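## Task

Take the tray's sample tube (orange dot on the cap) and seat it in the middle hole of one adapter in the centrifuge rotor. Take the water blank (white dot) whose volume, printed in mL on its cap, equals the sample's, and seat it in the middle hole of the adapter directly across. Move every other tube from the tray into the green rack. All tubes must be pushed fully down, and every rotor bucket must hang vertically. Any tube touching the floor is a failure. The tray's bottles must be upright in the tray at the end, and the tray must sit on the work bench entirely inside its edges. One or both robots may work. At the end, release everything and pull away. A robot that falls or is left leaning is a failure. Anything that stays in place only because a robot holds it does not count.

## Robot and tools

Robots: two identical Hello Robot Stretch 3 units, r1 and r2, in a physics simulation. Each has a two-wheel differential base (0.33 m long, 0.34 m wide, passive omni wheel at the back), a lift on a mast, and one telescoping arm that reaches out to the robot's right side. The base cannot strafe; to shift the gripper forward or back, drive the base. Turns pivot about the point midway between the drive wheels, 0.05 m behind the front edge. With arm retracted and wrist folded, a turn sweeps a 0.28 m radius; an unfolded level wrist reaches beyond that.

Frames: the base frame has its origin on the floor between the drive wheels, x forward, y left, z up. hand_pose is reported in it, at the point where closed fingertips meet. Odometry frame = base frame at scene start. Each robot reports only in its own frames, so relative positions come from images, lidar_m, wrist_depth_mm and head_depth_mm.

Tool execute_actions: argument actions is a list holding exactly one action object (or empty to just read state and images). The action has optional keys r1 and r2; under each: base, joints, contact_limits. base holds exactly one command, an offset from the base's last reported position: translate_m (metres, -1 to 1, positive forward) or rotate_rad (radians, -3.2 to 3.2, positive counter-clockwise seen from above). joints holds absolute targets by name: lift_m 0 to 1.1 (arm height); arm_m 0 to 0.52 (extension); wrist_yaw_rad -1.345 to 4.42 (0 along the arm, positive toward the front, 3.0 folded over the base); wrist_pitch_rad -1.57 to 0.451 (0 level, negative tips fingers down); wrist_roll_rad -2.911 to 2.911 (0 fingers side by side); gripper_m -0.089 to 0.179 (larger is wider; real fingertip gap is 0.007 m smaller when almost shut, 0.025 m smaller wide open, zero below 0.007); head_pan_rad -3.953 to 1.73 (0 forward, positive left, -1.57 along the arm); head_tilt_rad -1.53 to 0.419 (negative down). contact_limits takes arm_m: a motor_effort percentage 1 to 100 at which the arm stops (contact_stop); it also caps holding force until the next action. All motions start together; any one lasts at most 15 s. Omitted joints or robots may keep driving to earlier targets. Out-of-range values or unknown keys reject the whole call. cameras picks images: r1_head_camera, r1_nav_camera, r1_wrist_camera, r2_head_camera, r2_nav_camera, r2_wrist_camera, or all; [] for none. If a result reports a stop, later movement calls in the same reply are skipped.

Tool wait: seconds 0 to 10; nothing new is commanded, returns state and images. Tool zoom_image: camera name and region [x0, y0, x1, y1] in pixels of that camera's latest full image, top-left origin, at most 504 by 504. Tool finished_scene: scene = current scene number; irreversible, reports success and gives the next task.

Result lines: base_status and joint_status tell how each motion ended: done (for the base this only means the wheels turned as commanded, slip included), off_target (resting short of target, maybe still pushing), contact_stop (lift or arm hit something firmly and went slack until commanded again), time_out, torque_fault (a wrist servo overloaded and is limp for 10 s). on_its_own covers uncommanded joints; its held at value is the held target, not the position. motor_effort is percent of maximum, sign toward higher values, bracket = peak; readings carry offsets and noise. Wheel effort positive means pushing forward. lidar_m: 12 distances in metres from the base origin, 30-degree sectors, first straight ahead then counter-clockwise (4th left, 7th behind, 10th right); - means nothing; plane 0.17 m up, range 0.15 to 12 m; misses clear objects and thin legs, sees the other robot. wrist_depth_mm (45 to 1000) and head_depth_mm (280 to 4000, sideways image) are 7x7 grids of median depths from top left. base_odometry counts wheel turns; heading -3.142 to 3.142, left positive; turned_by_wheels and turned_by_imu give turn since last result. base_tilt gives forward and right lean in degrees, with fixed bias up to about 4.

Cameras: head and nav cameras move with head pan/tilt; wrist camera rides on the gripper. Calibration lines give K, distortion and T_world_to_cam from the carrying robot's base frame; small errors apply, larger for the wrist camera.

Gripping: command gripper_m below the object's width to hold; to let go, open at least 0.02 above where contact happened. Status does not confirm a grasp; change the value to re-squeeze.

Speed: fast base (0.30 m/s, 1.9 rad/s) only with lift_m under 0.30, arm_m under 0.03 and wrist_yaw_rad above 2.54; otherwise 0.10 m/s and 0.63 rad/s.

Avoid: robots pressing on each other (a base in contact driving a few more mm is a hard press and ends the run); travel varies by up to 2.5 cm per metre between robots, risky when sharing a load. Fold or unfold the wrist only with lift_m 0.32 to 0.95, wrist_pitch_rad -0.4, roll near 0; once folded lift may drop to 0.25. With wrist_yaw_rad below -0.4 keep pitch at -0.5 or lower. Pushing on rigid things with the gripper above about 0.45 m, repeat pushes after a contact_stop, or driving while gripping something fixed can tip the robot; snagging furniture, especially reversing, too. If leaning, reverse the last move in small steps, free the gripper, lower lift_m to about 0.2. Base, wrist and head never auto-stop on contact. Drop nothing, never let tubes reach the floor, avoid slams and prolonged hard pushes; a loose item may occasionally get nudged by the environment.

Each tool is called after "Emit:" by a JSON object that holds its "api" and its "payload".

## Session

Emit:
{"api": "execute_actions", "payload": {"actions": []}}

Scene clock: 0.00 s.
r1.base_odometry: x=+0.000 y=+0.000 heading=+0.000 (m, m, rad; r1's odometry frame)
r1.turned_by_wheels: +0.000 (rad since the last result)
r1.turned_by_imu: +0.000 (rad since the last result)
r1.base_tilt: forward=+0.9 right=-0.8 (deg)
r1.lidar_m: 1.90 2.61 1.39 1.15 1.14 1.27 2.03 3.39 1.04 0.86 0.86 1.71
r1.head_depth_mm: 1991 3126 - - - 1492 1976 / 2011 3100 - - - 2509 1891 / 1986 3097 - - - 2825 1995 / 1986 3093 - - - 2823 1985 / 2000 3085 - - - 2834 1987 / 1991 3105 - - - 2851 1984 / 1984 3135 - - - 2820 1990
r1.base_status: not commanded
r1.joint_positions: lift_m=+0.425 arm_m=-0.002 wrist_yaw_rad=+3.114 wrist_pitch_rad=-0.435 wrist_roll_rad=+0.008 gripper_m=+0.037 head_pan_rad=+0.020 head_tilt_rad=-0.014
r1.joint_status: not commanded
r1.motor_effort: left_wheel=-1 right_wheel=-1 lift_m=+22 arm_m=+1 wrist_yaw_rad=+0 wrist_pitch_rad=+7 wrist_roll_rad=+0 gripper_m=-1 head_pan_rad=+0 head_tilt_rad=+2 (%)
r1.hand_pose: x=-0.0151 y=+0.0794 z=+0.4337 quat_wxyz=(+0.163, +0.695, +0.143, +0.686) (m; r1's base frame)
r1.wrist_depth_mm: 859 907 - - - - - / 918 - - - - - - / - - - - - - - / - - - 962 989 982 954 / 801 771 796 812 845 773 781 / 658 681 672 667 654 654 648 / 583 583 564 597 556 563 566
r2.base_odometry: x=+0.000 y=+0.000 heading=+0.000 (m, m, rad; r2's odometry frame)
r2.turned_by_wheels: +0.000 (rad since the last result)
r2.turned_by_imu: +0.000 (rad since the last result)
r2.base_tilt: forward=-0.2 right=-1.7 (deg)
r2.lidar_m: 0.90 0.92 1.23 3.17 3.65 4.01 1.13 1.17 1.57 3.91 1.31 0.93
r2.head_depth_mm: 870 868 861 857 855 849 844 / 873 863 857 856 851 846 844 / 868 866 860 853 851 843 841 / 866 859 856 852 846 842 844 / 863 859 853 850 846 839 837 / 858 863 854 852 842 840 837 / 859 853 852 850 840 841 835
r2.base_status: not commanded
r2.joint_positions: lift_m=+0.354 arm_m=+0.000 wrist_yaw_rad=+3.094 wrist_pitch_rad=-0.389 wrist_roll_rad=-0.006 gripper_m=+0.037 head_pan_rad=+0.011 head_tilt_rad=-0.006
r2.joint_status: not commanded
r2.motor_effort: left_wheel=+0 right_wheel=+0 lift_m=+31 arm_m=+0 wrist_yaw_rad=+0 wrist_pitch_rad=+5 wrist_roll_rad=+0 gripper_m=+0 head_pan_rad=+0 head_tilt_rad=+1 (%)
r2.hand_pose: x=-0.0105 y=+0.0824 z=+0.3735 quat_wxyz=(+0.153, +0.694, +0.121, +0.693) (m; r2's base frame)
r2.wrist_depth_mm: - - - - - - - / - - - - - - - / - - - - - - - / 963 965 996 990 - - 989 / 741 796 765 771 822 793 789 / 613 615 617 618 655 643 654 / 519 524 - 546 516 538 543
pictures: r1_head_camera (sideways: a quarter turn clockwise sets it upright), r1_nav_camera (sideways: a quarter turn counterclockwise sets it upright), r1_wrist_camera, r2_head_camera (sideways: a quarter turn clockwise sets it upright), r2_nav_camera (sideways: a quarter turn counterclockwise sets it upright), r2_wrist_camera
Images, in order (width x height): r1_head_camera 896x504, r1_nav_camera 672x504, r1_wrist_camera 644x364, r2_head_camera 896x504, r2_nav_camera 672x504, r2_wrist_camera 644x364.

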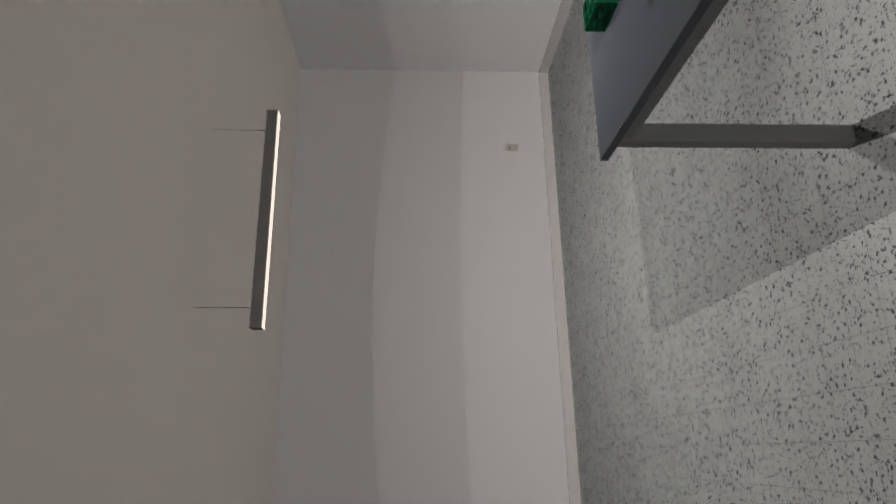

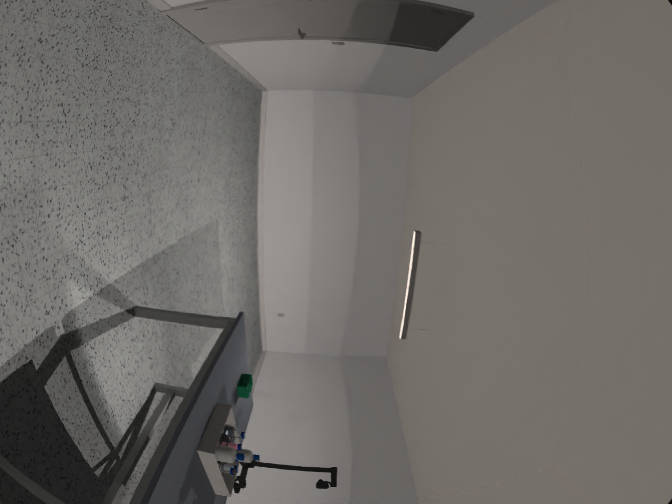

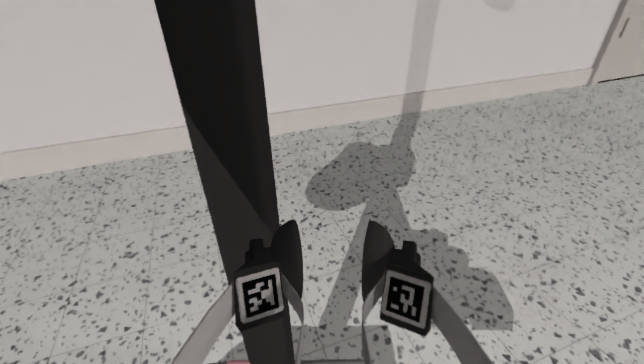

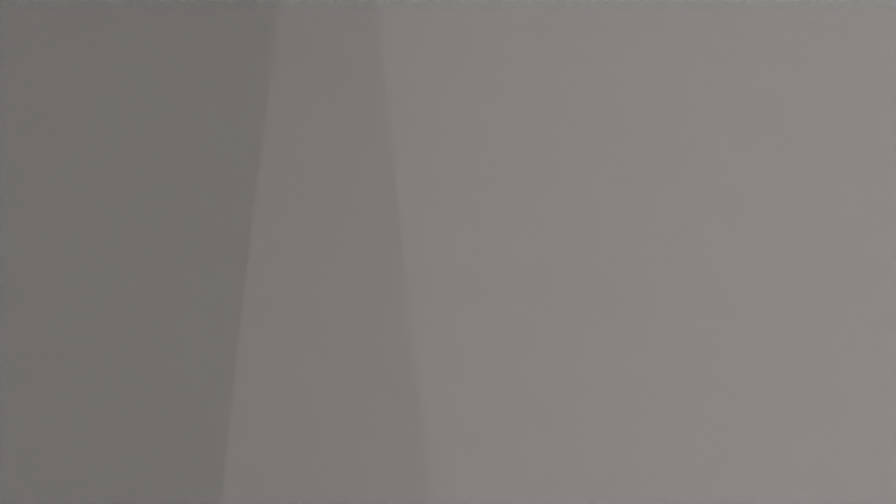

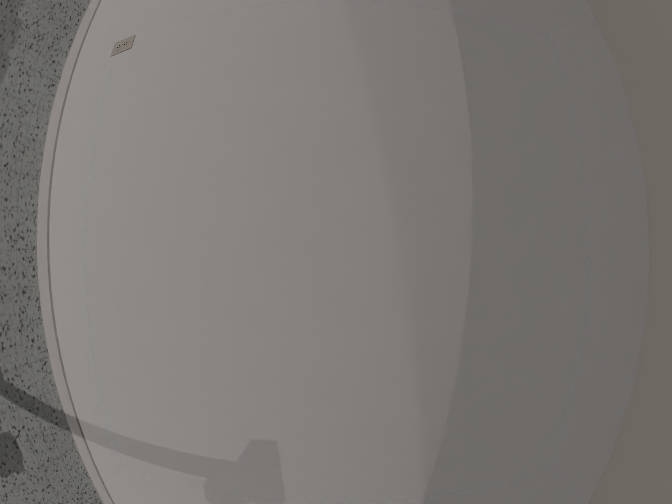

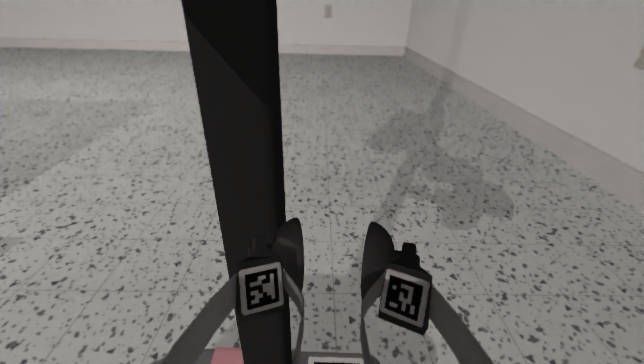

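Emit:
{"api": "execute_actions", "payload": {"actions": [{"r1":{"joints":{"head_pan_rad":-0.9,"head_tilt_rad":-0.4}},"r2":{"joints":{"head_pan_rad":-3.0,"head_tilt_rad":-0.4}}}], "cameras": ["r1_head_camera","r1_nav_camera","r2_head_camera","r2_nav_camera"]}}

Scene clock: 3.27 s.
r1.base_odometry: x=+0.000 y=+0.000 heading=+0.000 (m, m, rad; r1's odometry frame)
r1.turned_by_wheels: +0.000 (rad since the last result)
r1.turned_by_imu: +0.000 (rad since the last result)
r1.base_tilt: forward=+0.7 right=-0.7 (deg)
r1.lidar_m: 1.90 2.60 1.39 1.15 1.15 1.27 2.04 3.41 1.04 0.86 0.86 1.71
r1.head_depth_mm: 2927 3105 3335 2710 974 1015 1121 / 3017 3241 3508 2876 1879 1063 1190 / 3095 3344 3608 1368 1836 1581 1337 / 3196 3465 3748 1285 1881 1589 1319 / 3384 3607 3839 1297 1970 1651 1339 / 3417 3725 - 1299 2062 1644 1337 / 3584 3873 2959 1298 2130 1644 1349
r1.base_status: not commanded
r1.joint_positions: lift_m=+0.425 arm_m=-0.002 wrist_yaw_rad=+3.114 wrist_pitch_rad=-0.435 wrist_roll_rad=+0.008 gripper_m=+0.037 head_pan_rad=-0.893 head_tilt_rad=-0.395
r1.joint_status: all done
r1.motor_effort: left_wheel=-1(1) right_wheel=-1(1) lift_m=+22(23) arm_m=+1(1) wrist_yaw_rad=-1(1) wrist_pitch_rad=+7(7) wrist_roll_rad=+0(0) gripper_m=+0(1) head_pan_rad=-4(40) head_tilt_rad=-1(19) (%)
r1.hand_pose: x=-0.0151 y=+0.0794 z=+0.4337 quat_wxyz=(+0.163, +0.695, +0.143, +0.686) (m; r1's base frame)
r1.wrist_depth_mm: 875 919 - - - - - / 901 - - - - - - / - - - - - - - / - - - 955 995 959 983 / 781 796 804 798 824 811 780 / 664 674 673 667 668 653 647 / 574 587 555 568 563 585 568
r2.base_odometry: x=+0.000 y=+0.000 heading=+0.000 (m, m, rad; r2's odometry frame)
r2.turned_by_wheels: +0.000 (rad since the last result)
r2.turned_by_imu: +0.001 (rad since the last result)
r2.base_tilt: forward=-0.2 right=-1.6 (deg)
r2.lidar_m: 0.89 0.92 1.24 3.16 3.65 3.99 1.13 1.17 1.57 3.88 1.31 0.93
r2.head_depth_mm: 3315 3463 3773 3751 2556 1909 1533 / 3339 3545 3805 3788 2537 1904 1531 / 3433 3638 3855 3603 2525 1901 1522 / 3413 3712 3851 1540 2040 1754 1460 / 3540 3750 3985 1532 2273 1887 1471 / 3548 3812 3925 1523 2278 1887 1482 / 3575 3789 - 1520 2282 1885 1504
r2.base_status: not commanded
r2.joint_positions: lift_m=+0.354 arm_m=+0.000 wrist_yaw_rad=+3.094 wrist_pitch_rad=-0.389 wrist_roll_rad=-0.006 gripper_m=+0.037 head_pan_rad=-2.993 head_tilt_rad=-0.395
r2.joint_status: all done
r2.motor_effort: left_wheel=+0(1) right_wheel=+1(0) lift_m=+30(30) arm_m=+1(0) wrist_yaw_rad=+1(0) wrist_pitch_rad=+5(5) wrist_roll_rad=+0(0) gripper_m=+0(0) head_pan_rad=-4(49) head_tilt_rad=-1(23) (%)
r2.hand_pose: x=-0.0105 y=+0.0824 z=+0.3735 quat_wxyz=(+0.153, +0.694, +0.121, +0.693) (m; r2's base frame)
r2.wrist_depth_mm: - - - - - - - / - - - - - - - / - - - - - - - / 932 985 985 - 999 - 986 / 743 759 772 769 820 795 780 / 612 616 626 630 654 639 646 / 518 522 - 535 522 543 534
pictures: r1_head_camera (sideways: a quarter turn clockwise sets it upright), r1_nav_camera (sideways: a quarter turn counterclockwise sets it upright), r2_head_camera (sideways: a quarter turn clockwise sets it upright), r2_nav_camera (sideways: a quarter turn counterclockwise sets it upright)
camera_calibration (this result's frames):
r1_head_camera: T_world_to_cam=[[-0.277775, 0.318501, -0.90631, 1.20807], [0.760178, 0.649699, -0.0046662, 0.0123556], [0.587342, -0.690253, -0.422587, 0.506718], [0, 0, 0, 1]] pos_world=[0.0285633, -0.0430359, 1.30908]
r1_nav_camera: T_world_to_cam=[[0.258717, -0.265253, 0.92882, -1.16828], [-0.745433, -0.666355, 0.0173376, 0.0306277], [0.614325, -0.696858, -0.370125, 0.438201], [0, 0, 0, 1]] pos_world=[0.0558877, 0.0158825, 1.24678]
r2_head_camera: T_world_to_cam=[[0.346842, 0.114341, -0.930928, 1.22614], [0.154898, -0.985895, -0.0633804, 0.0815936], [-0.925044, -0.122216, -0.359661, 0.426615], [0, 0, 0, 1]] pos_world=[-0.0432785, -0.00761578, 1.30006]
r2_nav_camera: T_world_to_cam=[[-0.404743, -0.0254759, 0.914075, -1.14991], [-0.153888, 0.987253, -0.0406248, 0.0983832], [-0.901389, -0.157108, -0.403504, 0.483283], [0, 0, 0, 1]] pos_world=[-0.0146518, -0.0504963, 1.25011]
Images, in order (width x height): r1_head_camera 896x504, r1_nav_camera 672x504, r2_head_camera 896x504, r2_nav_camera 672x504.

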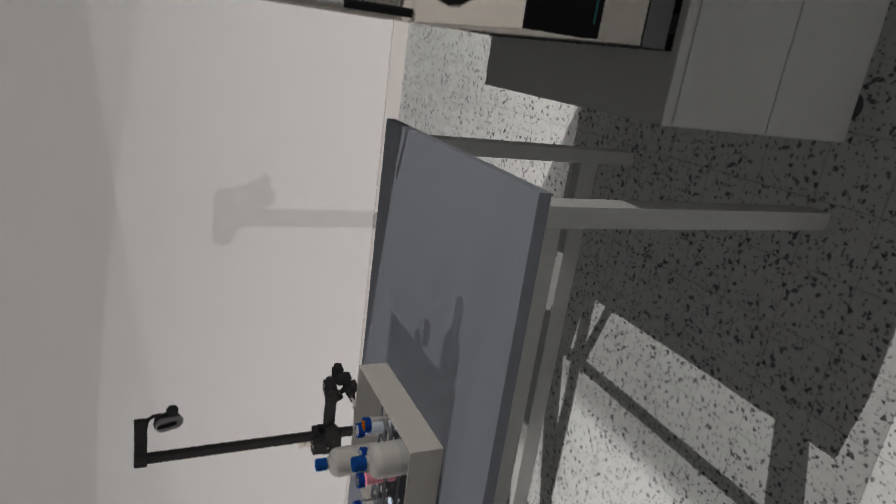

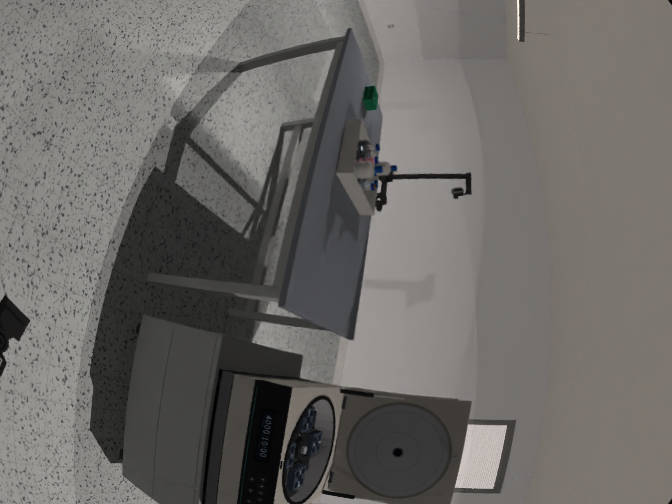

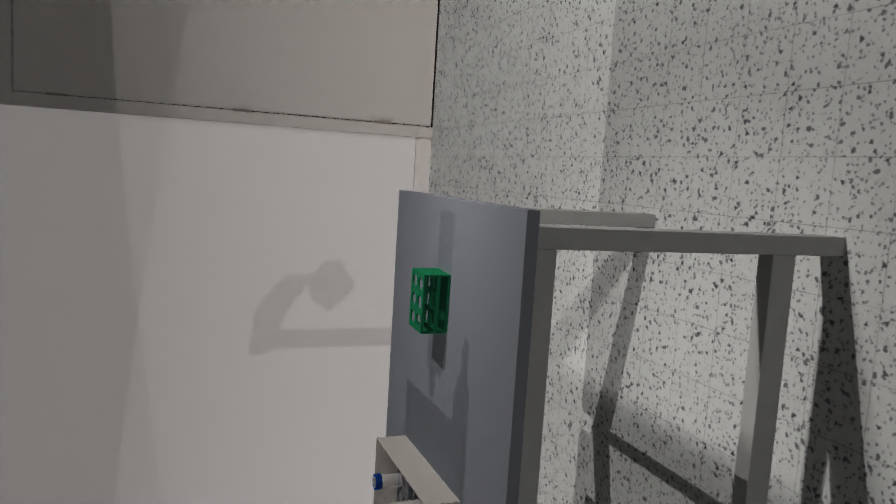

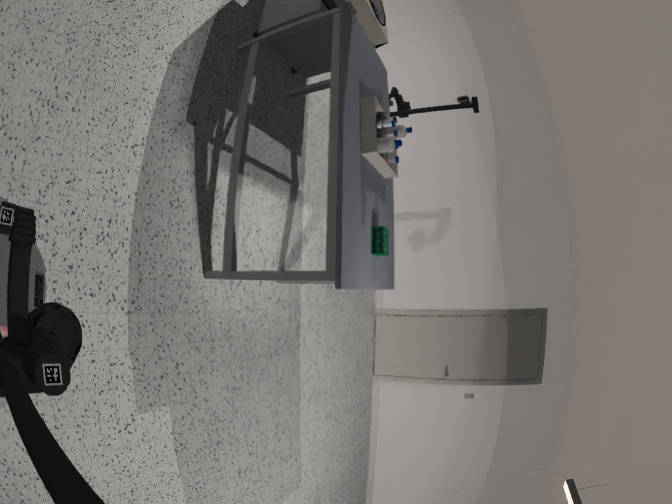

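Emit:
{"api": "execute_actions", "payload": {"actions": [{"r1":{"joints":{"head_pan_rad":-1.45,"head_tilt_rad":-0.45,"lift_m":0.27}},"r2":{"joints":{"head_pan_rad":-3.45,"head_tilt_rad":-0.4,"lift_m":0.27}}}], "cameras": ["r1_head_camera","r2_head_camera"]}}

Scene clock: 14.07 s.
r1.base_odometry: x=+0.000 y=+0.000 heading=+0.000 (m, m, rad; r1's odometry frame)
r1.turned_by_wheels: +0.000 (rad since the last result)
r1.turned_by_imu: +0.000 (rad since the last result)
r1.base_tilt: forward=+0.8 right=-0.8 (deg)
r1.lidar_m: 1.89 2.61 1.39 1.15 1.14 1.27 2.04 3.40 1.04 0.86 0.86 1.71
r1.head_depth_mm: 3244 3569 3894 2643 1190 1341 1284 / 3206 3524 3750 1079 1130 1283 1290 / 3028 1358 1485 1067 1106 1234 1285 / 2960 1327 1459 1054 1074 1190 1293 / 2897 1303 1410 1070 1054 1148 1257 / 2954 3099 3503 2820 1269 1188 1268 / 2927 3159 3360 1711 1829 1484 1259
r1.base_status: not commanded
r1.joint_positions: lift_m=+0.270 arm_m=-0.002 wrist_yaw_rad=+3.114 wrist_pitch_rad=-0.436 wrist_roll_rad=+0.008 gripper_m=+0.037 head_pan_rad=-1.443 head_tilt_rad=-0.444
r1.joint_status: all done
r1.motor_effort: left_wheel=-1(0) right_wheel=+1(0) lift_m=+20(21) arm_m=+1(1) wrist_yaw_rad=+0(1) wrist_pitch_rad=+7(7) wrist_roll_rad=+0(0) gripper_m=-1(0) head_pan_rad=-4(34) head_tilt_rad=-2(6) (%)
r1.hand_pose: x=-0.0151 y=+0.0793 z=+0.2788 quat_wxyz=(+0.163, +0.695, +0.143, +0.686) (m; r1's base frame)
r1.wrist_depth_mm: 851 909 - - - - - / 927 - - - - - - / 929 958 - 936 915 921 910 / 713 729 - 705 701 704 697 / 578 584 572 582 588 570 563 / 492 502 - - 493 478 470 / 427 - - - 404 403 412
r2.base_odometry: x=+0.000 y=+0.000 heading=+0.000 (m, m, rad; r2's odometry frame)
r2.turned_by_wheels: +0.000 (rad since the last result)
r2.turned_by_imu: +0.001 (rad since the last result)
r2.base_tilt: forward=-0.3 right=-1.6 (deg)
r2.lidar_m: 0.89 0.92 1.24 3.17 3.64 3.98 1.13 1.17 1.57 3.88 1.31 0.93
r2.head_depth_mm: 3930 - - 3800 2517 1903 1522 / 3832 - - 3802 2537 1885 1523 / 3737 3936 - 3798 2511 1883 1534 / 3665 3832 - 3735 2521 1892 1513 / 3505 3702 3905 3716 2503 1898 1520 / 3341 3502 3850 3662 2468 1877 1523 / 3339 3516 3686 3673 2502 1868 1494
r2.base_status: not commanded
r2.joint_positions: lift_m=+0.270 arm_m=+0.000 wrist_yaw_rad=+3.094 wrist_pitch_rad=-0.389 wrist_roll_rad=-0.006 gripper_m=+0.037 head_pan_rad=-3.443 head_tilt_rad=-0.395
r2.joint_status: all done
r2.motor_effort: left_wheel=+0(1) right_wheel=+1(0) lift_m=+23(28) arm_m=+0(0) wrist_yaw_rad=+0(1) wrist_pitch_rad=+5(5) wrist_roll_rad=+0(0) gripper_m=+0(0) head_pan_rad=-4(38) head_tilt_rad=-2(2) (%)
r2.hand_pose: x=-0.0105 y=+0.0823 z=+0.2895 quat_wxyz=(+0.153, +0.694, +0.121, +0.693) (m; r2's base frame)
r2.wrist_depth_mm: - - - - - - - / - - - - - - - / - - - - - - - / 802 812 800 799 842 832 870 / 622 620 613 642 689 652 661 / 508 515 528 547 552 532 532 / 444 - - - 427 446 446
pictures: r1_head_camera (sideways: a quarter turn clockwise sets it upright), r2_head_camera (sideways: a quarter turn clockwise sets it upright)
camera_calibration (this result's frames):
r1_head_camera: T_world_to_cam=[[-0.0759614, 0.460677, -0.884311, 1.17814], [0.987644, 0.156678, -0.00321715, 0.00908126], [0.13707, -0.87363, -0.466886, 0.567108], [0, 0, 0, 1]] pos_world=[0.00279082, -0.0487236, 1.30665]
r2_head_camera: T_world_to_cam=[[0.362054, -0.0479261, -0.930924, 1.22604], [-0.289396, -0.955109, -0.0633804, 0.0843037], [-0.886096, 0.292352, -0.359671, 0.42639], [0, 0, 0, 1]] pos_world=[-0.0416747, 0.0146225, 1.30006]
Images, in order (width x height): r1_head_camera 896x504, r2_head_camera 896x504.

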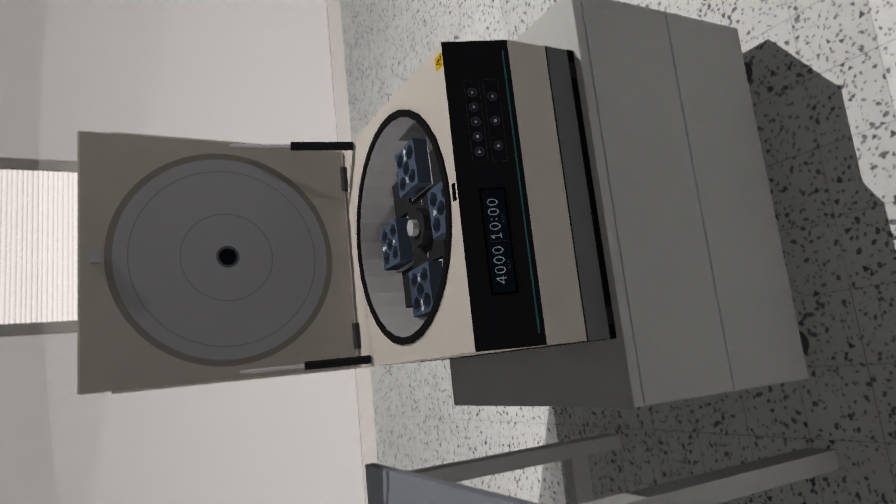

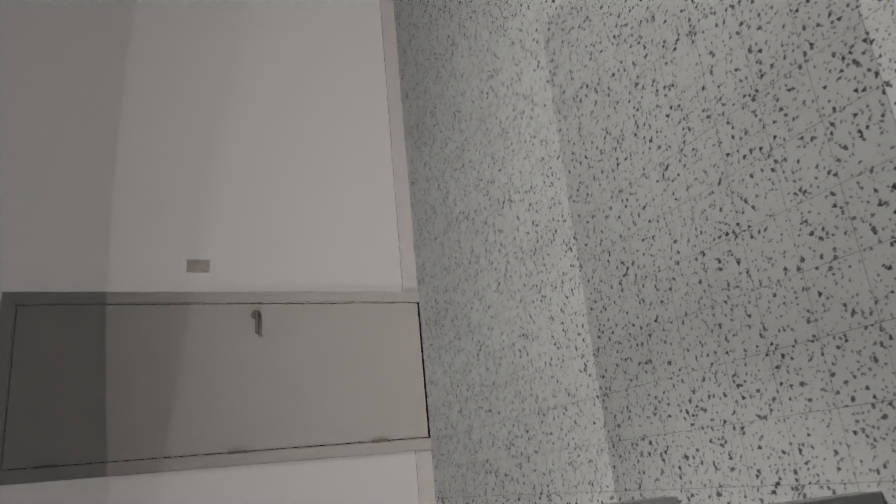

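Emit:
{"api": "execute_actions", "payload": {"actions": [{"r1":{"base":{"rotate_rad":-0.246}},"r2":{"base":{"rotate_rad":-2.58}}}], "cameras": []}}

Emit:
{"api": "execute_actions", "payload": {"actions": [{"r1":{"base":{"translate_m":1.0},"joints":{"head_pan_rad":-1.57,"head_tilt_rad":-0.75}},"r2":{"base":{"translate_m":0.88},"joints":{"head_pan_rad":-1.57,"head_tilt_rad":-0.75}}}], "cameras": []}}

Emit:
{"api": "execute_actions", "payload": {"actions": [{"r1":{"base":{"rotate_rad":0.599}},"r2":{"base":{"rotate_rad":1.08}}}], "cameras": ["r1_head_camera","r2_head_camera"]}}

Scene clock: 31.70 s.
r1.base_odometry: x=+0.000 y=+0.000 heading=-0.246 (m, m, rad; r1's odometry frame)
r1.turned_by_wheels: -0.246 (rad since the last result)
r1.turned_by_imu: -0.248 (rad since the last result)
r1.base_tilt: forward=+0.9 right=-0.7 (deg)
r1.lidar_m: 1.89 5.32 1.72 1.21 1.15 1.17 1.54 3.39 3.48 0.90 0.86 0.92
r1.head_depth_mm: 3871 - - 2729 1994 1561 1290 / 3754 - - 2774 1921 1565 1290 / 3552 3847 - 2602 1253 1402 1291 / 3352 3634 3909 1117 1154 1293 1289 / 3141 1395 1479 1068 1089 1197 1298 / 2935 1310 1418 1176 1025 1116 1235 / 2851 1250 1366 1072 986 1046 1176
r1.base_status: done
r1.joint_positions: lift_m=+0.270 arm_m=-0.002 wrist_yaw_rad=+3.114 wrist_pitch_rad=-0.436 wrist_roll_rad=+0.008 gripper_m=+0.037 head_pan_rad=-1.443 head_tilt_rad=-0.445
r1.joint_status: not commanded
r1.motor_effort: left_wheel=+2(8) right_wheel=-4(11) lift_m=+20(20) arm_m=+1(1) wrist_yaw_rad=-1(0) wrist_pitch_rad=+7(7) wrist_roll_rad=+0(0) gripper_m=+0(0) head_pan_rad=-3(4) head_tilt_rad=-2(2) (%)
r1.hand_pose: x=-0.0151 y=+0.0793 z=+0.2787 quat_wxyz=(+0.163, +0.695, +0.143, +0.686) (m; r1's base frame)
r1.wrist_depth_mm: 843 904 - - - - - / 879 966 - - - - - / 895 943 - 902 915 916 903 / 709 731 - 723 712 710 704 / 589 580 558 578 593 577 552 / 479 497 - - 493 473 455 / 427 - - - 397 408 410
r2.base_odometry: x=+0.000 y=+0.000 heading=-2.580 (m, m, rad; r2's odometry frame)
r2.turned_by_wheels: -2.580 (rad since the last result)
r2.turned_by_imu: -2.547 (rad since the last result)
r2.base_tilt: forward=-0.3 right=-1.7 (deg)
r2.lidar_m: 1.19 1.66 3.15 1.24 0.92 0.90 0.94 1.30 3.52 3.70 3.92 1.13
r2.head_depth_mm: 738 780 826 874 930 996 1077 / 755 797 843 899 959 1028 1106 / 771 815 861 917 987 1059 1146 / 790 836 890 944 1015 1095 1186 / 802 858 916 973 1048 1130 1234 / 823 878 936 1005 1079 1167 1271 / 847 901 963 1034 1121 1210 1324
r2.base_status: done
r2.joint_positions: lift_m=+0.270 arm_m=+0.000 wrist_yaw_rad=+3.094 wrist_pitch_rad=-0.389 wrist_roll_rad=-0.006 gripper_m=+0.037 head_pan_rad=-3.443 head_tilt_rad=-0.395
r2.joint_status: not commanded
r2.motor_effort: left_wheel=+1(11) right_wheel=-2(6) lift_m=+23(23) arm_m=+0(1) wrist_yaw_rad=+1(0) wrist_pitch_rad=+5(5) wrist_roll_rad=+0(0) gripper_m=+0(0) head_pan_rad=-4(4) head_tilt_rad=-2(2) (%)
r2.hand_pose: x=-0.0105 y=+0.0823 z=+0.2895 quat_wxyz=(+0.153, +0.694, +0.121, +0.693) (m; r2's base frame)
r2.wrist_depth_mm: 694 843 - - - - - / 712 865 - - - - - / 731 921 - - - - - / 742 796 823 805 840 861 856 / 612 626 628 644 673 646 654 / 499 514 534 550 559 525 542 / 442 - - - 433 451 451
pictures: none
No camera images: the call's "cameras" was empty. Leave "cameras" out to get every camera's image.

Scene clock: 36.80 s.
r1.base_odometry: x=+0.970 y=-0.243 heading=-0.246 (m, m, rad; r1's odometry frame)
r1.turned_by_wheels: +0.000 (rad since the last result)
r1.turned_by_imu: +0.001 (rad since the last result)
r1.base_tilt: forward=+0.7 right=-0.7 (deg)
r1.lidar_m: 0.90 4.51 2.52 1.78 1.70 1.73 2.28 4.23 0.65 1.00 0.99 1.01
r1.head_depth_mm: 1121 1214 1112 768 1144 1294 1119 / 1053 1161 1182 747 1155 1264 1126 / 3347 3053 944 751 1406 1291 1129 / 3143 3119 943 751 640 1290 1132 / 2965 3117 946 752 623 1267 1135 / 2780 3021 950 753 623 1225 1133 / 2640 2843 957 754 627 545 1139
r1.base_status: done
r1.joint_positions: lift_m=+0.270 arm_m=-0.002 wrist_yaw_rad=+3.114 wrist_pitch_rad=-0.436 wrist_roll_rad=+0.008 gripper_m=+0.037 head_pan_rad=-1.563 head_tilt_rad=-0.741
r1.joint_status: all done
r1.motor_effort: left_wheel=+2(8) right_wheel=-5(9) lift_m=+20(20) arm_m=+1(1) wrist_yaw_rad=+0(1) wrist_pitch_rad=+7(7) wrist_roll_rad=+0(0) gripper_m=-1(0) head_pan_rad=-4(17) head_tilt_rad=-3(15) (%)
r1.hand_pose: x=-0.0151 y=+0.0793 z=+0.2787 quat_wxyz=(+0.163, +0.695, +0.143, +0.686) (m; r1's base frame)
r1.wrist_depth_mm: - - - - - - - / - - - - - - - / 966 952 - 930 933 897 925 / 732 711 - 723 717 702 710 / 588 566 570 576 588 563 560 / 491 498 - - 495 476 470 / 428 - - - 401 412 408
r2.base_odometry: x=-0.745 y=-0.469 heading=-2.580 (m, m, rad; r2's odometry frame)
r2.turned_by_wheels: +0.000 (rad since the last result)
r2.turned_by_imu: +0.002 (rad since the last result)
r2.base_tilt: forward=-0.1 right=-1.7 (deg)
r2.lidar_m: 0.41 0.57 2.01 2.27 1.69 1.64 1.71 2.38 3.97 0.53 0.40 0.39
r2.head_depth_mm: 3647 3493 2552 2004 1663 1408 1216 / 3780 3476 2556 2000 1647 1397 1216 / - 3540 2534 2017 1646 1401 1219 / - 3453 2474 1989 1624 1392 1220 / - 3519 2536 1985 1650 1397 1194 / - 3439 2493 1975 700 893 1060 / 3745 3419 2496 1975 665 1339 1216
r2.base_status: done
r2.joint_positions: lift_m=+0.270 arm_m=+0.000 wrist_yaw_rad=+3.094 wrist_pitch_rad=-0.389 wrist_roll_rad=-0.006 gripper_m=+0.037 head_pan_rad=-1.577 head_tilt_rad=-0.741
r2.joint_status: all done
r2.motor_effort: left_wheel=+3(10) right_wheel=-3(5) lift_m=+23(24) arm_m=+0(0) wrist_yaw_rad=+0(0) wrist_pitch_rad=+5(5) wrist_roll_rad=+0(0) gripper_m=+0(0) head_pan_rad=+4(48) head_tilt_rad=-3(22) (%)
r2.hand_pose: x=-0.0105 y=+0.0823 z=+0.2895 quat_wxyz=(+0.153, +0.694, +0.121, +0.693) (m; r2's base frame)
r2.wrist_depth_mm: - - - - - - - / - - - - - - - / - - - - - - - / 816 787 772 824 827 849 860 / 603 623 642 642 669 669 665 / 513 521 541 532 535 537 546 / 444 - - - 433 455 450
pictures: none
No camera images: the call's "cameras" was empty. Leave "cameras" out to get every camera's image.

Scene clock: 38.67 s.
r1.base_odometry: x=+0.970 y=-0.243 heading=+0.353 (m, m, rad; r1's odometry frame)
r1.turned_by_wheels: +0.599 (rad since the last result)
r1.turned_by_imu: +0.603 (rad since the last result)
r1.base_tilt: forward=+0.9 right=-0.8 (deg)
r1.lidar_m: 4.51 2.34 1.74 1.69 1.76 2.44 1.16 0.65 1.03 0.99 1.04 0.90
r1.head_depth_mm: 2590 2878 934 745 616 1234 1125 / 2618 2888 940 746 619 1235 1129 / 2641 2885 936 748 621 1242 1126 / 2625 2889 780 649 622 1240 1126 / 2638 2892 908 691 623 1241 1132 / 2639 2908 816 750 625 1269 1136 / 2590 2834 920 722 627 1273 1126
r1.base_status: done
r1.joint_positions: lift_m=+0.270 arm_m=-0.002 wrist_yaw_rad=+3.114 wrist_pitch_rad=-0.436 wrist_roll_rad=+0.008 gripper_m=+0.037 head_pan_rad=-1.563 head_tilt_rad=-0.741
r1.joint_status: not commanded
r1.motor_effort: left_wheel=-3(9) right_wheel=+4(14) lift_m=+20(20) arm_m=+1(1) wrist_yaw_rad=-1(0) wrist_pitch_rad=+7(7) wrist_roll_rad=+0(0) gripper_m=+0(0) head_pan_rad=-4(4) head_tilt_rad=-3(3) (%)
r1.hand_pose: x=-0.0151 y=+0.0793 z=+0.2787 quat_wxyz=(+0.163, +0.695, +0.143, +0.686) (m; r1's base frame)
r1.wrist_depth_mm: - - - - - - - / - - - - - - - / 969 939 - 932 922 933 928 / 718 726 - 711 705 701 702 / 575 570 563 593 585 569 575 / 482 499 - - 489 478 479 / 432 - - - 402 413 405
r2.base_odometry: x=-0.745 y=-0.469 heading=-1.500 (m, m, rad; r2's odometry frame)
r2.turned_by_wheels: +1.080 (rad since the last result)
r2.turned_by_imu: +1.066 (rad since the last result)
r2.base_tilt: forward=-0.3 right=-1.7 (deg)
r2.lidar_m: 4.67 2.21 1.68 1.64 1.73 2.46 3.97 0.52 0.40 0.39 0.41 0.59
r2.head_depth_mm: 2760 2991 1035 796 670 608 1215 / 2760 3045 1031 796 670 609 1217 / 2782 3027 1032 810 667 606 1217 / 2784 3033 1028 810 667 606 1214 / 2804 3103 1024 808 668 1309 1202 / 2817 3078 985 783 665 1314 1213 / 2734 3053 863 708 664 1311 1210
r2.base_status: done
r2.joint_positions: lift_m=+0.270 arm_m=+0.000 wrist_yaw_rad=+3.094 wrist_pitch_rad=-0.389 wrist_roll_rad=-0.006 gripper_m=+0.037 head_pan_rad=-1.577 head_tilt_rad=-0.741
r2.joint_status: not commanded
r2.motor_effort: left_wheel=-3(8) right_wheel=+3(10) lift_m=+23(24) arm_m=+0(0) wrist_yaw_rad=+1(1) wrist_pitch_rad=+5(5) wrist_roll_rad=+0(0) gripper_m=+0(0) head_pan_rad=+4(4) head_tilt_rad=-3(3) (%)
r2.hand_pose: x=-0.0105 y=+0.0823 z=+0.2895 quat_wxyz=(+0.153, +0.694, +0.121, +0.693) (m; r2's base frame)
r2.wrist_depth_mm: - - - - - - - / - - - - - - - / - - - - - - - / 795 802 829 816 814 854 860 / 623 618 634 633 669 663 654 / 512 514 534 539 538 520 541 / 444 - - - 437 453 450
pictures: r1_head_camera (sideways: a quarter turn clockwise sets it upright), r2_head_camera (sideways: a quarter turn clockwise sets it upright)
camera_calibration (this result's frames):
r1_head_camera: T_world_to_cam=[[-0.021938, 0.704784, -0.709082, 0.949375], [0.999313, 0.0366575, 0.00551809, -0.00236178], [0.0298823, -0.708474, -0.705104, 0.877668], [0, 0, 0, 1]] pos_world=[-0.00303918, -0.047214, 1.29205]
r2_head_camera: T_world_to_cam=[[-0.057713, 0.654827, -0.753572, 0.997329], [0.998116, 0.02209, -0.0572461, 0.0684363], [-0.0208398, -0.755456, -0.654868, 0.805195], [0, 0, 0, 1]] pos_world=[0.00603159, -0.0463001, 1.28277]
Images, in order (width x height): r1_head_camera 896x504, r2_head_camera 896x504.

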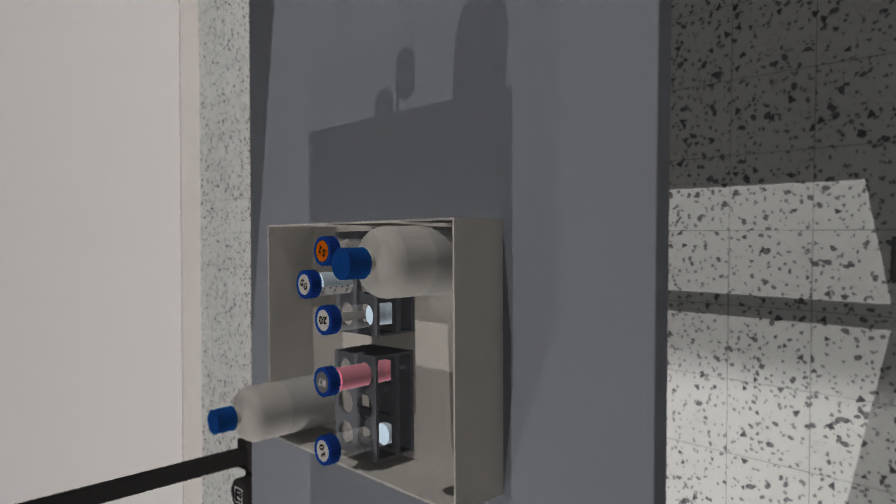

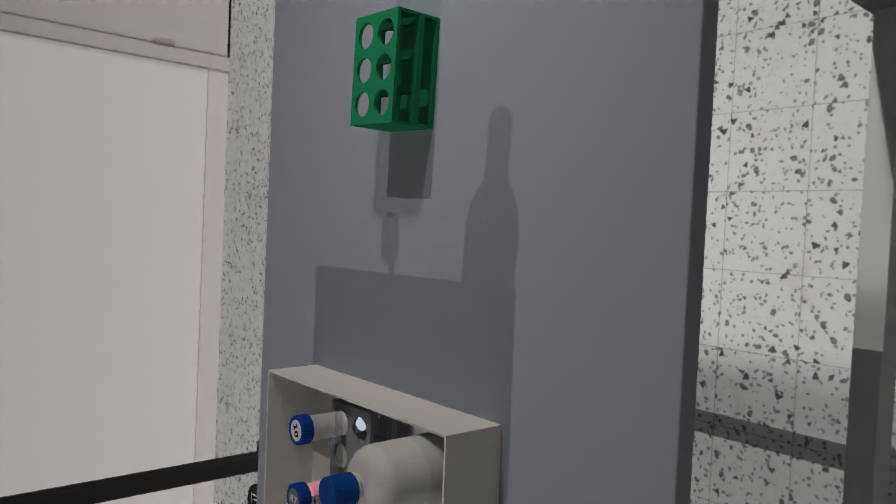

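Emit:
{"api": "zoom_image", "payload": {"camera": "r1_head_camera", "region": [200, 200, 520, 504]}}

Region (200, 200, 520, 504) of r1_head_camera's 896x504 image, scaled by 1.575, with more detail than that image has; it fills the top 479 rows of this view, and the rest is white.

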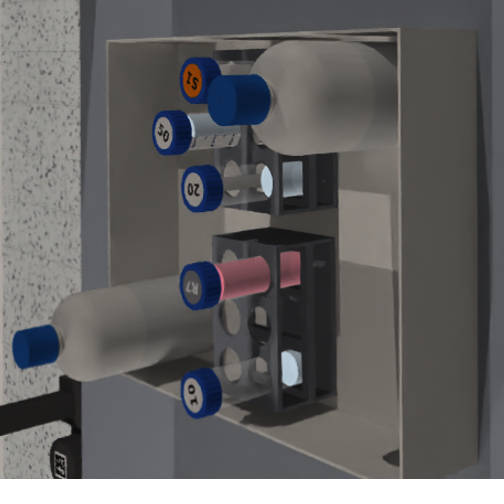

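Emit:
{"api": "execute_actions", "payload": {"actions": [{"r1":{"joints":{"lift_m":0.94,"wrist_pitch_rad":-0.4}},"r2":{"base":{"translate_m":0.39},"joints":{"lift_m":0.94,"wrist_pitch_rad":-0.4}}}], "cameras": ["r2_head_camera"]}}

Emit:
{"api": "execute_actions", "payload": {"actions": [{"r1":{"joints":{"wrist_yaw_rad":0}},"r2":{"joints":{"wrist_yaw_rad":0}}}], "cameras": ["r1_wrist_camera","r2_wrist_camera"]}}

Scene clock: 55.87 s.
r1.base_odometry: x=+0.970 y=-0.243 heading=+0.353 (m, m, rad; r1's odometry frame)
r1.turned_by_wheels: +0.000 (rad since the last result)
r1.turned_by_imu: +0.000 (rad since the last result)
r1.base_tilt: forward=+0.9 right=-0.8 (deg)
r1.lidar_m: 4.51 2.34 1.75 1.69 1.76 2.43 1.16 0.65 1.03 0.99 1.03 0.90
r1.head_depth_mm: 2633 2868 936 792 - 1231 1126 / 2640 2855 942 767 - 1243 1152 / 2625 2864 943 748 - - - / 2654 2911 779 649 - - 1153 / 1401 2860 910 690 - 1227 1127 / 2643 2900 817 749 632 1252 1140 / 2610 2926 917 721 625 1278 1136
r1.base_status: not commanded
r1.joint_positions: lift_m=+0.940 arm_m=-0.002 wrist_yaw_rad=+3.114 wrist_pitch_rad=-0.422 wrist_roll_rad=+0.008 gripper_m=+0.037 head_pan_rad=-1.563 head_tilt_rad=-0.741
r1.joint_status: all done
r1.motor_effort: left_wheel=-2(3) right_wheel=+4(4) lift_m=+24(26) arm_m=+1(1) wrist_yaw_rad=+1(0) wrist_pitch_rad=+10(6) wrist_roll_rad=+0(0) gripper_m=+0(0) head_pan_rad=-4(3) head_tilt_rad=-3(3) (%)
r1.hand_pose: x=-0.0150 y=+0.0811 z=+0.9517 quat_wxyz=(+0.158, +0.696, +0.138, +0.687) (m; r1's base frame)
r1.wrist_depth_mm: - - - - - - - / - - - - - - - / - - - - - - - / - - - - - - - / - - - - - - - / - - - - - - - / - - - - - - -
r2.base_odometry: x=-0.717 y=-0.858 heading=-1.500 (m, m, rad; r2's odometry frame)
r2.turned_by_wheels: +0.000 (rad since the last result)
r2.turned_by_imu: +0.002 (rad since the last result)
r2.base_tilt: forward=-0.3 right=-1.8 (deg)
r2.lidar_m: 4.30 2.19 1.66 1.62 1.71 2.43 4.37 0.56 0.42 0.41 0.43 0.62
r2.head_depth_mm: 2788 2999 1034 792 - - 1196 / 2791 3024 874 706 706 - 1200 / 2785 3068 984 740 705 - - / 2748 3044 874 741 702 - 1033 / 2754 3085 960 740 692 - 1020 / 2813 3116 1028 803 682 - 1023 / 2855 3137 1019 805 663 1328 1143
r2.base_status: done
r2.joint_positions: lift_m=+0.940 arm_m=+0.000 wrist_yaw_rad=+3.094 wrist_pitch_rad=-0.415 wrist_roll_rad=-0.006 gripper_m=+0.037 head_pan_rad=-1.577 head_tilt_rad=-0.741
r2.joint_status: all done
r2.motor_effort: left_wheel=-4(9) right_wheel=+3(9) lift_m=+38(38) arm_m=+0(0) wrist_yaw_rad=+1(0) wrist_pitch_rad=+5(5) wrist_roll_rad=+0(0) gripper_m=+0(0) head_pan_rad=+4(4) head_tilt_rad=-3(3) (%)
r2.hand_pose: x=-0.0107 y=+0.0792 z=+0.9531 quat_wxyz=(+0.162, +0.693, +0.130, +0.691) (m; r2's base frame)
r2.wrist_depth_mm: - - - - - - - / - - - - - - - / - - - - - - - / - - - - - - - / - - - - - - - / - - - - - - - / - - - - - - -
pictures: r2_head_camera (sideways: a quarter turn clockwise sets it upright)
camera_calibration (this result's frames):
r2_head_camera: T_world_to_cam=[[-0.0577267, 0.654826, -0.753572, 0.997329], [0.998115, 0.022111, -0.0572461, 0.0684363], [-0.020824, -0.755456, -0.654868, 0.805195], [0, 0, 0, 1]] pos_world=[0.00603256, -0.0463001, 1.28277]
Images, in order (width x height): r2_head_camera 896x504.

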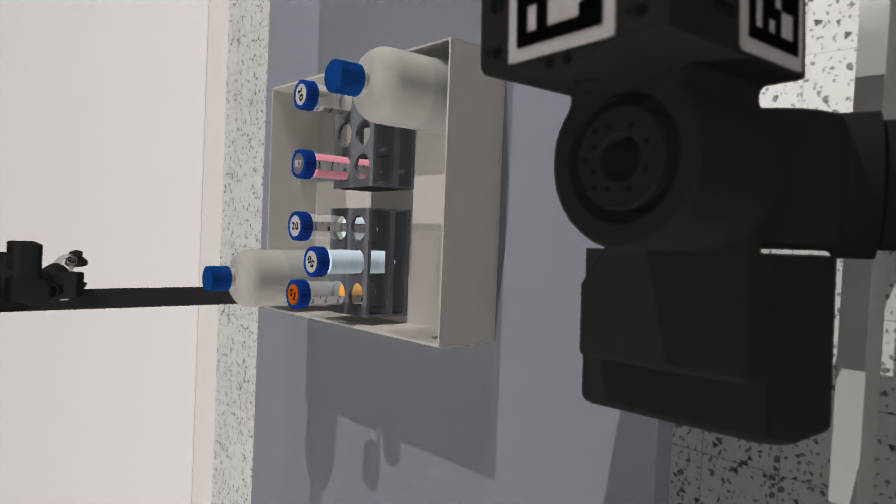

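Scene clock: 58.43 s.
r1.base_odometry: x=+0.970 y=-0.243 heading=+0.353 (m, m, rad; r1's odometry frame)
r1.turned_by_wheels: +0.000 (rad since the last result)
r1.turned_by_imu: +0.000 (rad since the last result)
r1.base_tilt: forward=+0.9 right=-0.8 (deg)
r1.lidar_m: 4.51 2.33 1.75 1.69 1.76 2.43 1.16 0.65 1.03 0.99 1.03 0.90
r1.head_depth_mm: 2631 2883 931 792 - - 1077 / 2619 2866 937 767 - - 1089 / 2624 2862 942 807 - - 1089 / 2651 2856 783 636 622 1241 1127 / 1347 2841 909 691 623 1247 1132 / 2630 2891 816 750 625 1275 1131 / 2669 2884 920 720 623 1278 1135
r1.base_status: not commanded
r1.joint_positions: lift_m=+0.940 arm_m=-0.002 wrist_yaw_rad=+0.002 wrist_pitch_rad=-0.422 wrist_roll_rad=+0.008 gripper_m=+0.037 head_pan_rad=-1.563 head_tilt_rad=-0.741
r1.joint_status: all done
r1.motor_effort: left_wheel=-2(3) right_wheel=+4(4) lift_m=+24(24) arm_m=+1(1) wrist_yaw_rad=-2(2) wrist_pitch_rad=+10(10) wrist_roll_rad=+0(0) gripper_m=+0(1) head_pan_rad=-3(4) head_tilt_rad=-3(3) (%)
r1.hand_pose: x=-0.0211 y=-0.3666 z=+0.9517 quat_wxyz=(+0.689, +0.148, -0.694, -0.148) (m; r1's base frame)
r1.wrist_depth_mm: - - - - - - - / - - - - - - - / 729 703 618 666 745 754 - / 571 498 481 512 556 553 551 / 390 444 450 425 468 443 446 / 365 354 351 364 385 373 371 / 325 328 315 326 314 322 325
r2.base_odometry: x=-0.717 y=-0.858 heading=-1.500 (m, m, rad; r2's odometry frame)
r2.turned_by_wheels: +0.000 (rad since the last result)
r2.turned_by_imu: +0.000 (rad since the last result)
r2.base_tilt: forward=-0.2 right=-1.7 (deg)
r2.lidar_m: 4.31 2.18 1.66 1.62 1.71 2.43 4.36 0.56 0.42 0.41 0.44 0.62
r2.head_depth_mm: 2736 2985 1034 789 - - - / 2755 3040 875 707 705 - - / 2773 3070 990 831 - - - / 2753 2980 873 831 - - 1214 / 2754 3052 959 741 669 1341 1212 / 2806 3134 1020 809 666 1329 1210 / 2869 3077 1024 800 666 1331 1145
r2.base_status: not commanded
r2.joint_positions: lift_m=+0.940 arm_m=+0.000 wrist_yaw_rad=+0.002 wrist_pitch_rad=-0.415 wrist_roll_rad=-0.006 gripper_m=+0.037 head_pan_rad=-1.577 head_tilt_rad=-0.741
r2.joint_status: all done
r2.motor_effort: left_wheel=-4(3) right_wheel=+3(4) lift_m=+38(38) arm_m=+0(0) wrist_yaw_rad=-3(3) wrist_pitch_rad=+5(5) wrist_roll_rad=+0(0) gripper_m=+0(0) head_pan_rad=+4(3) head_tilt_rad=-4(3) (%)
r2.hand_pose: x=-0.0210 y=-0.3703 z=+0.9531 quat_wxyz=(+0.694, +0.147, -0.689, -0.145) (m; r2's base frame)
r2.wrist_depth_mm: - - - - - - - / - - - - - - - / 895 798 827 657 737 854 - / 580 593 591 566 540 585 628 / 456 460 447 423 403 464 488 / 382 383 397 390 401 394 398 / 326 325 325 330 324 336 336
pictures: r1_wrist_camera, r2_wrist_camera
camera_calibration (this result's frames):
r1_wrist_camera: T_world_to_cam=[[-0.999344, -0.0315175, -0.0178576, -0.00712115], [-0.00246058, 0.550885, -0.834578, 1.03257], [0.0361413, -0.833986, -0.550601, 0.377221], [0, 0, 0, 1]] pos_world=[-0.018209, -0.254454, 1.06933]
r2_wrist_camera: T_world_to_cam=[[-0.997579, -0.058913, 0.0369567, -0.0748851], [-0.0619916, 0.512423, -0.856493, 1.0444], [0.0315211, -0.85671, -0.514834, 0.337469], [0, 0, 0, 1]] pos_world=[-0.0205968, -0.250476, 1.07103]
Images, in order (width x height): r1_wrist_camera 644x364, r2_wrist_camera 644x364.

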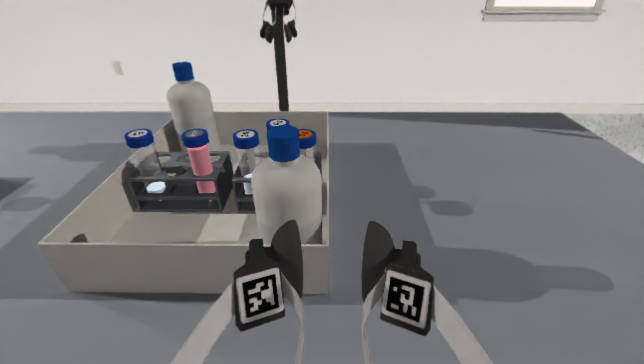

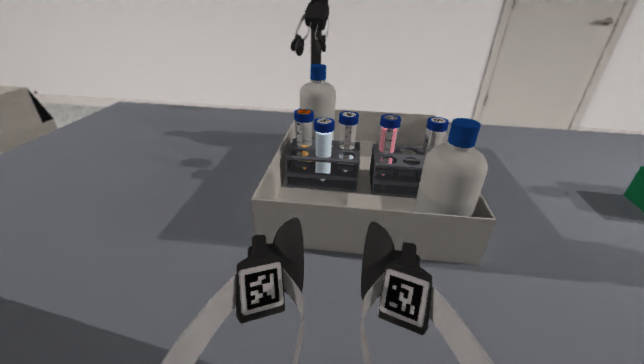

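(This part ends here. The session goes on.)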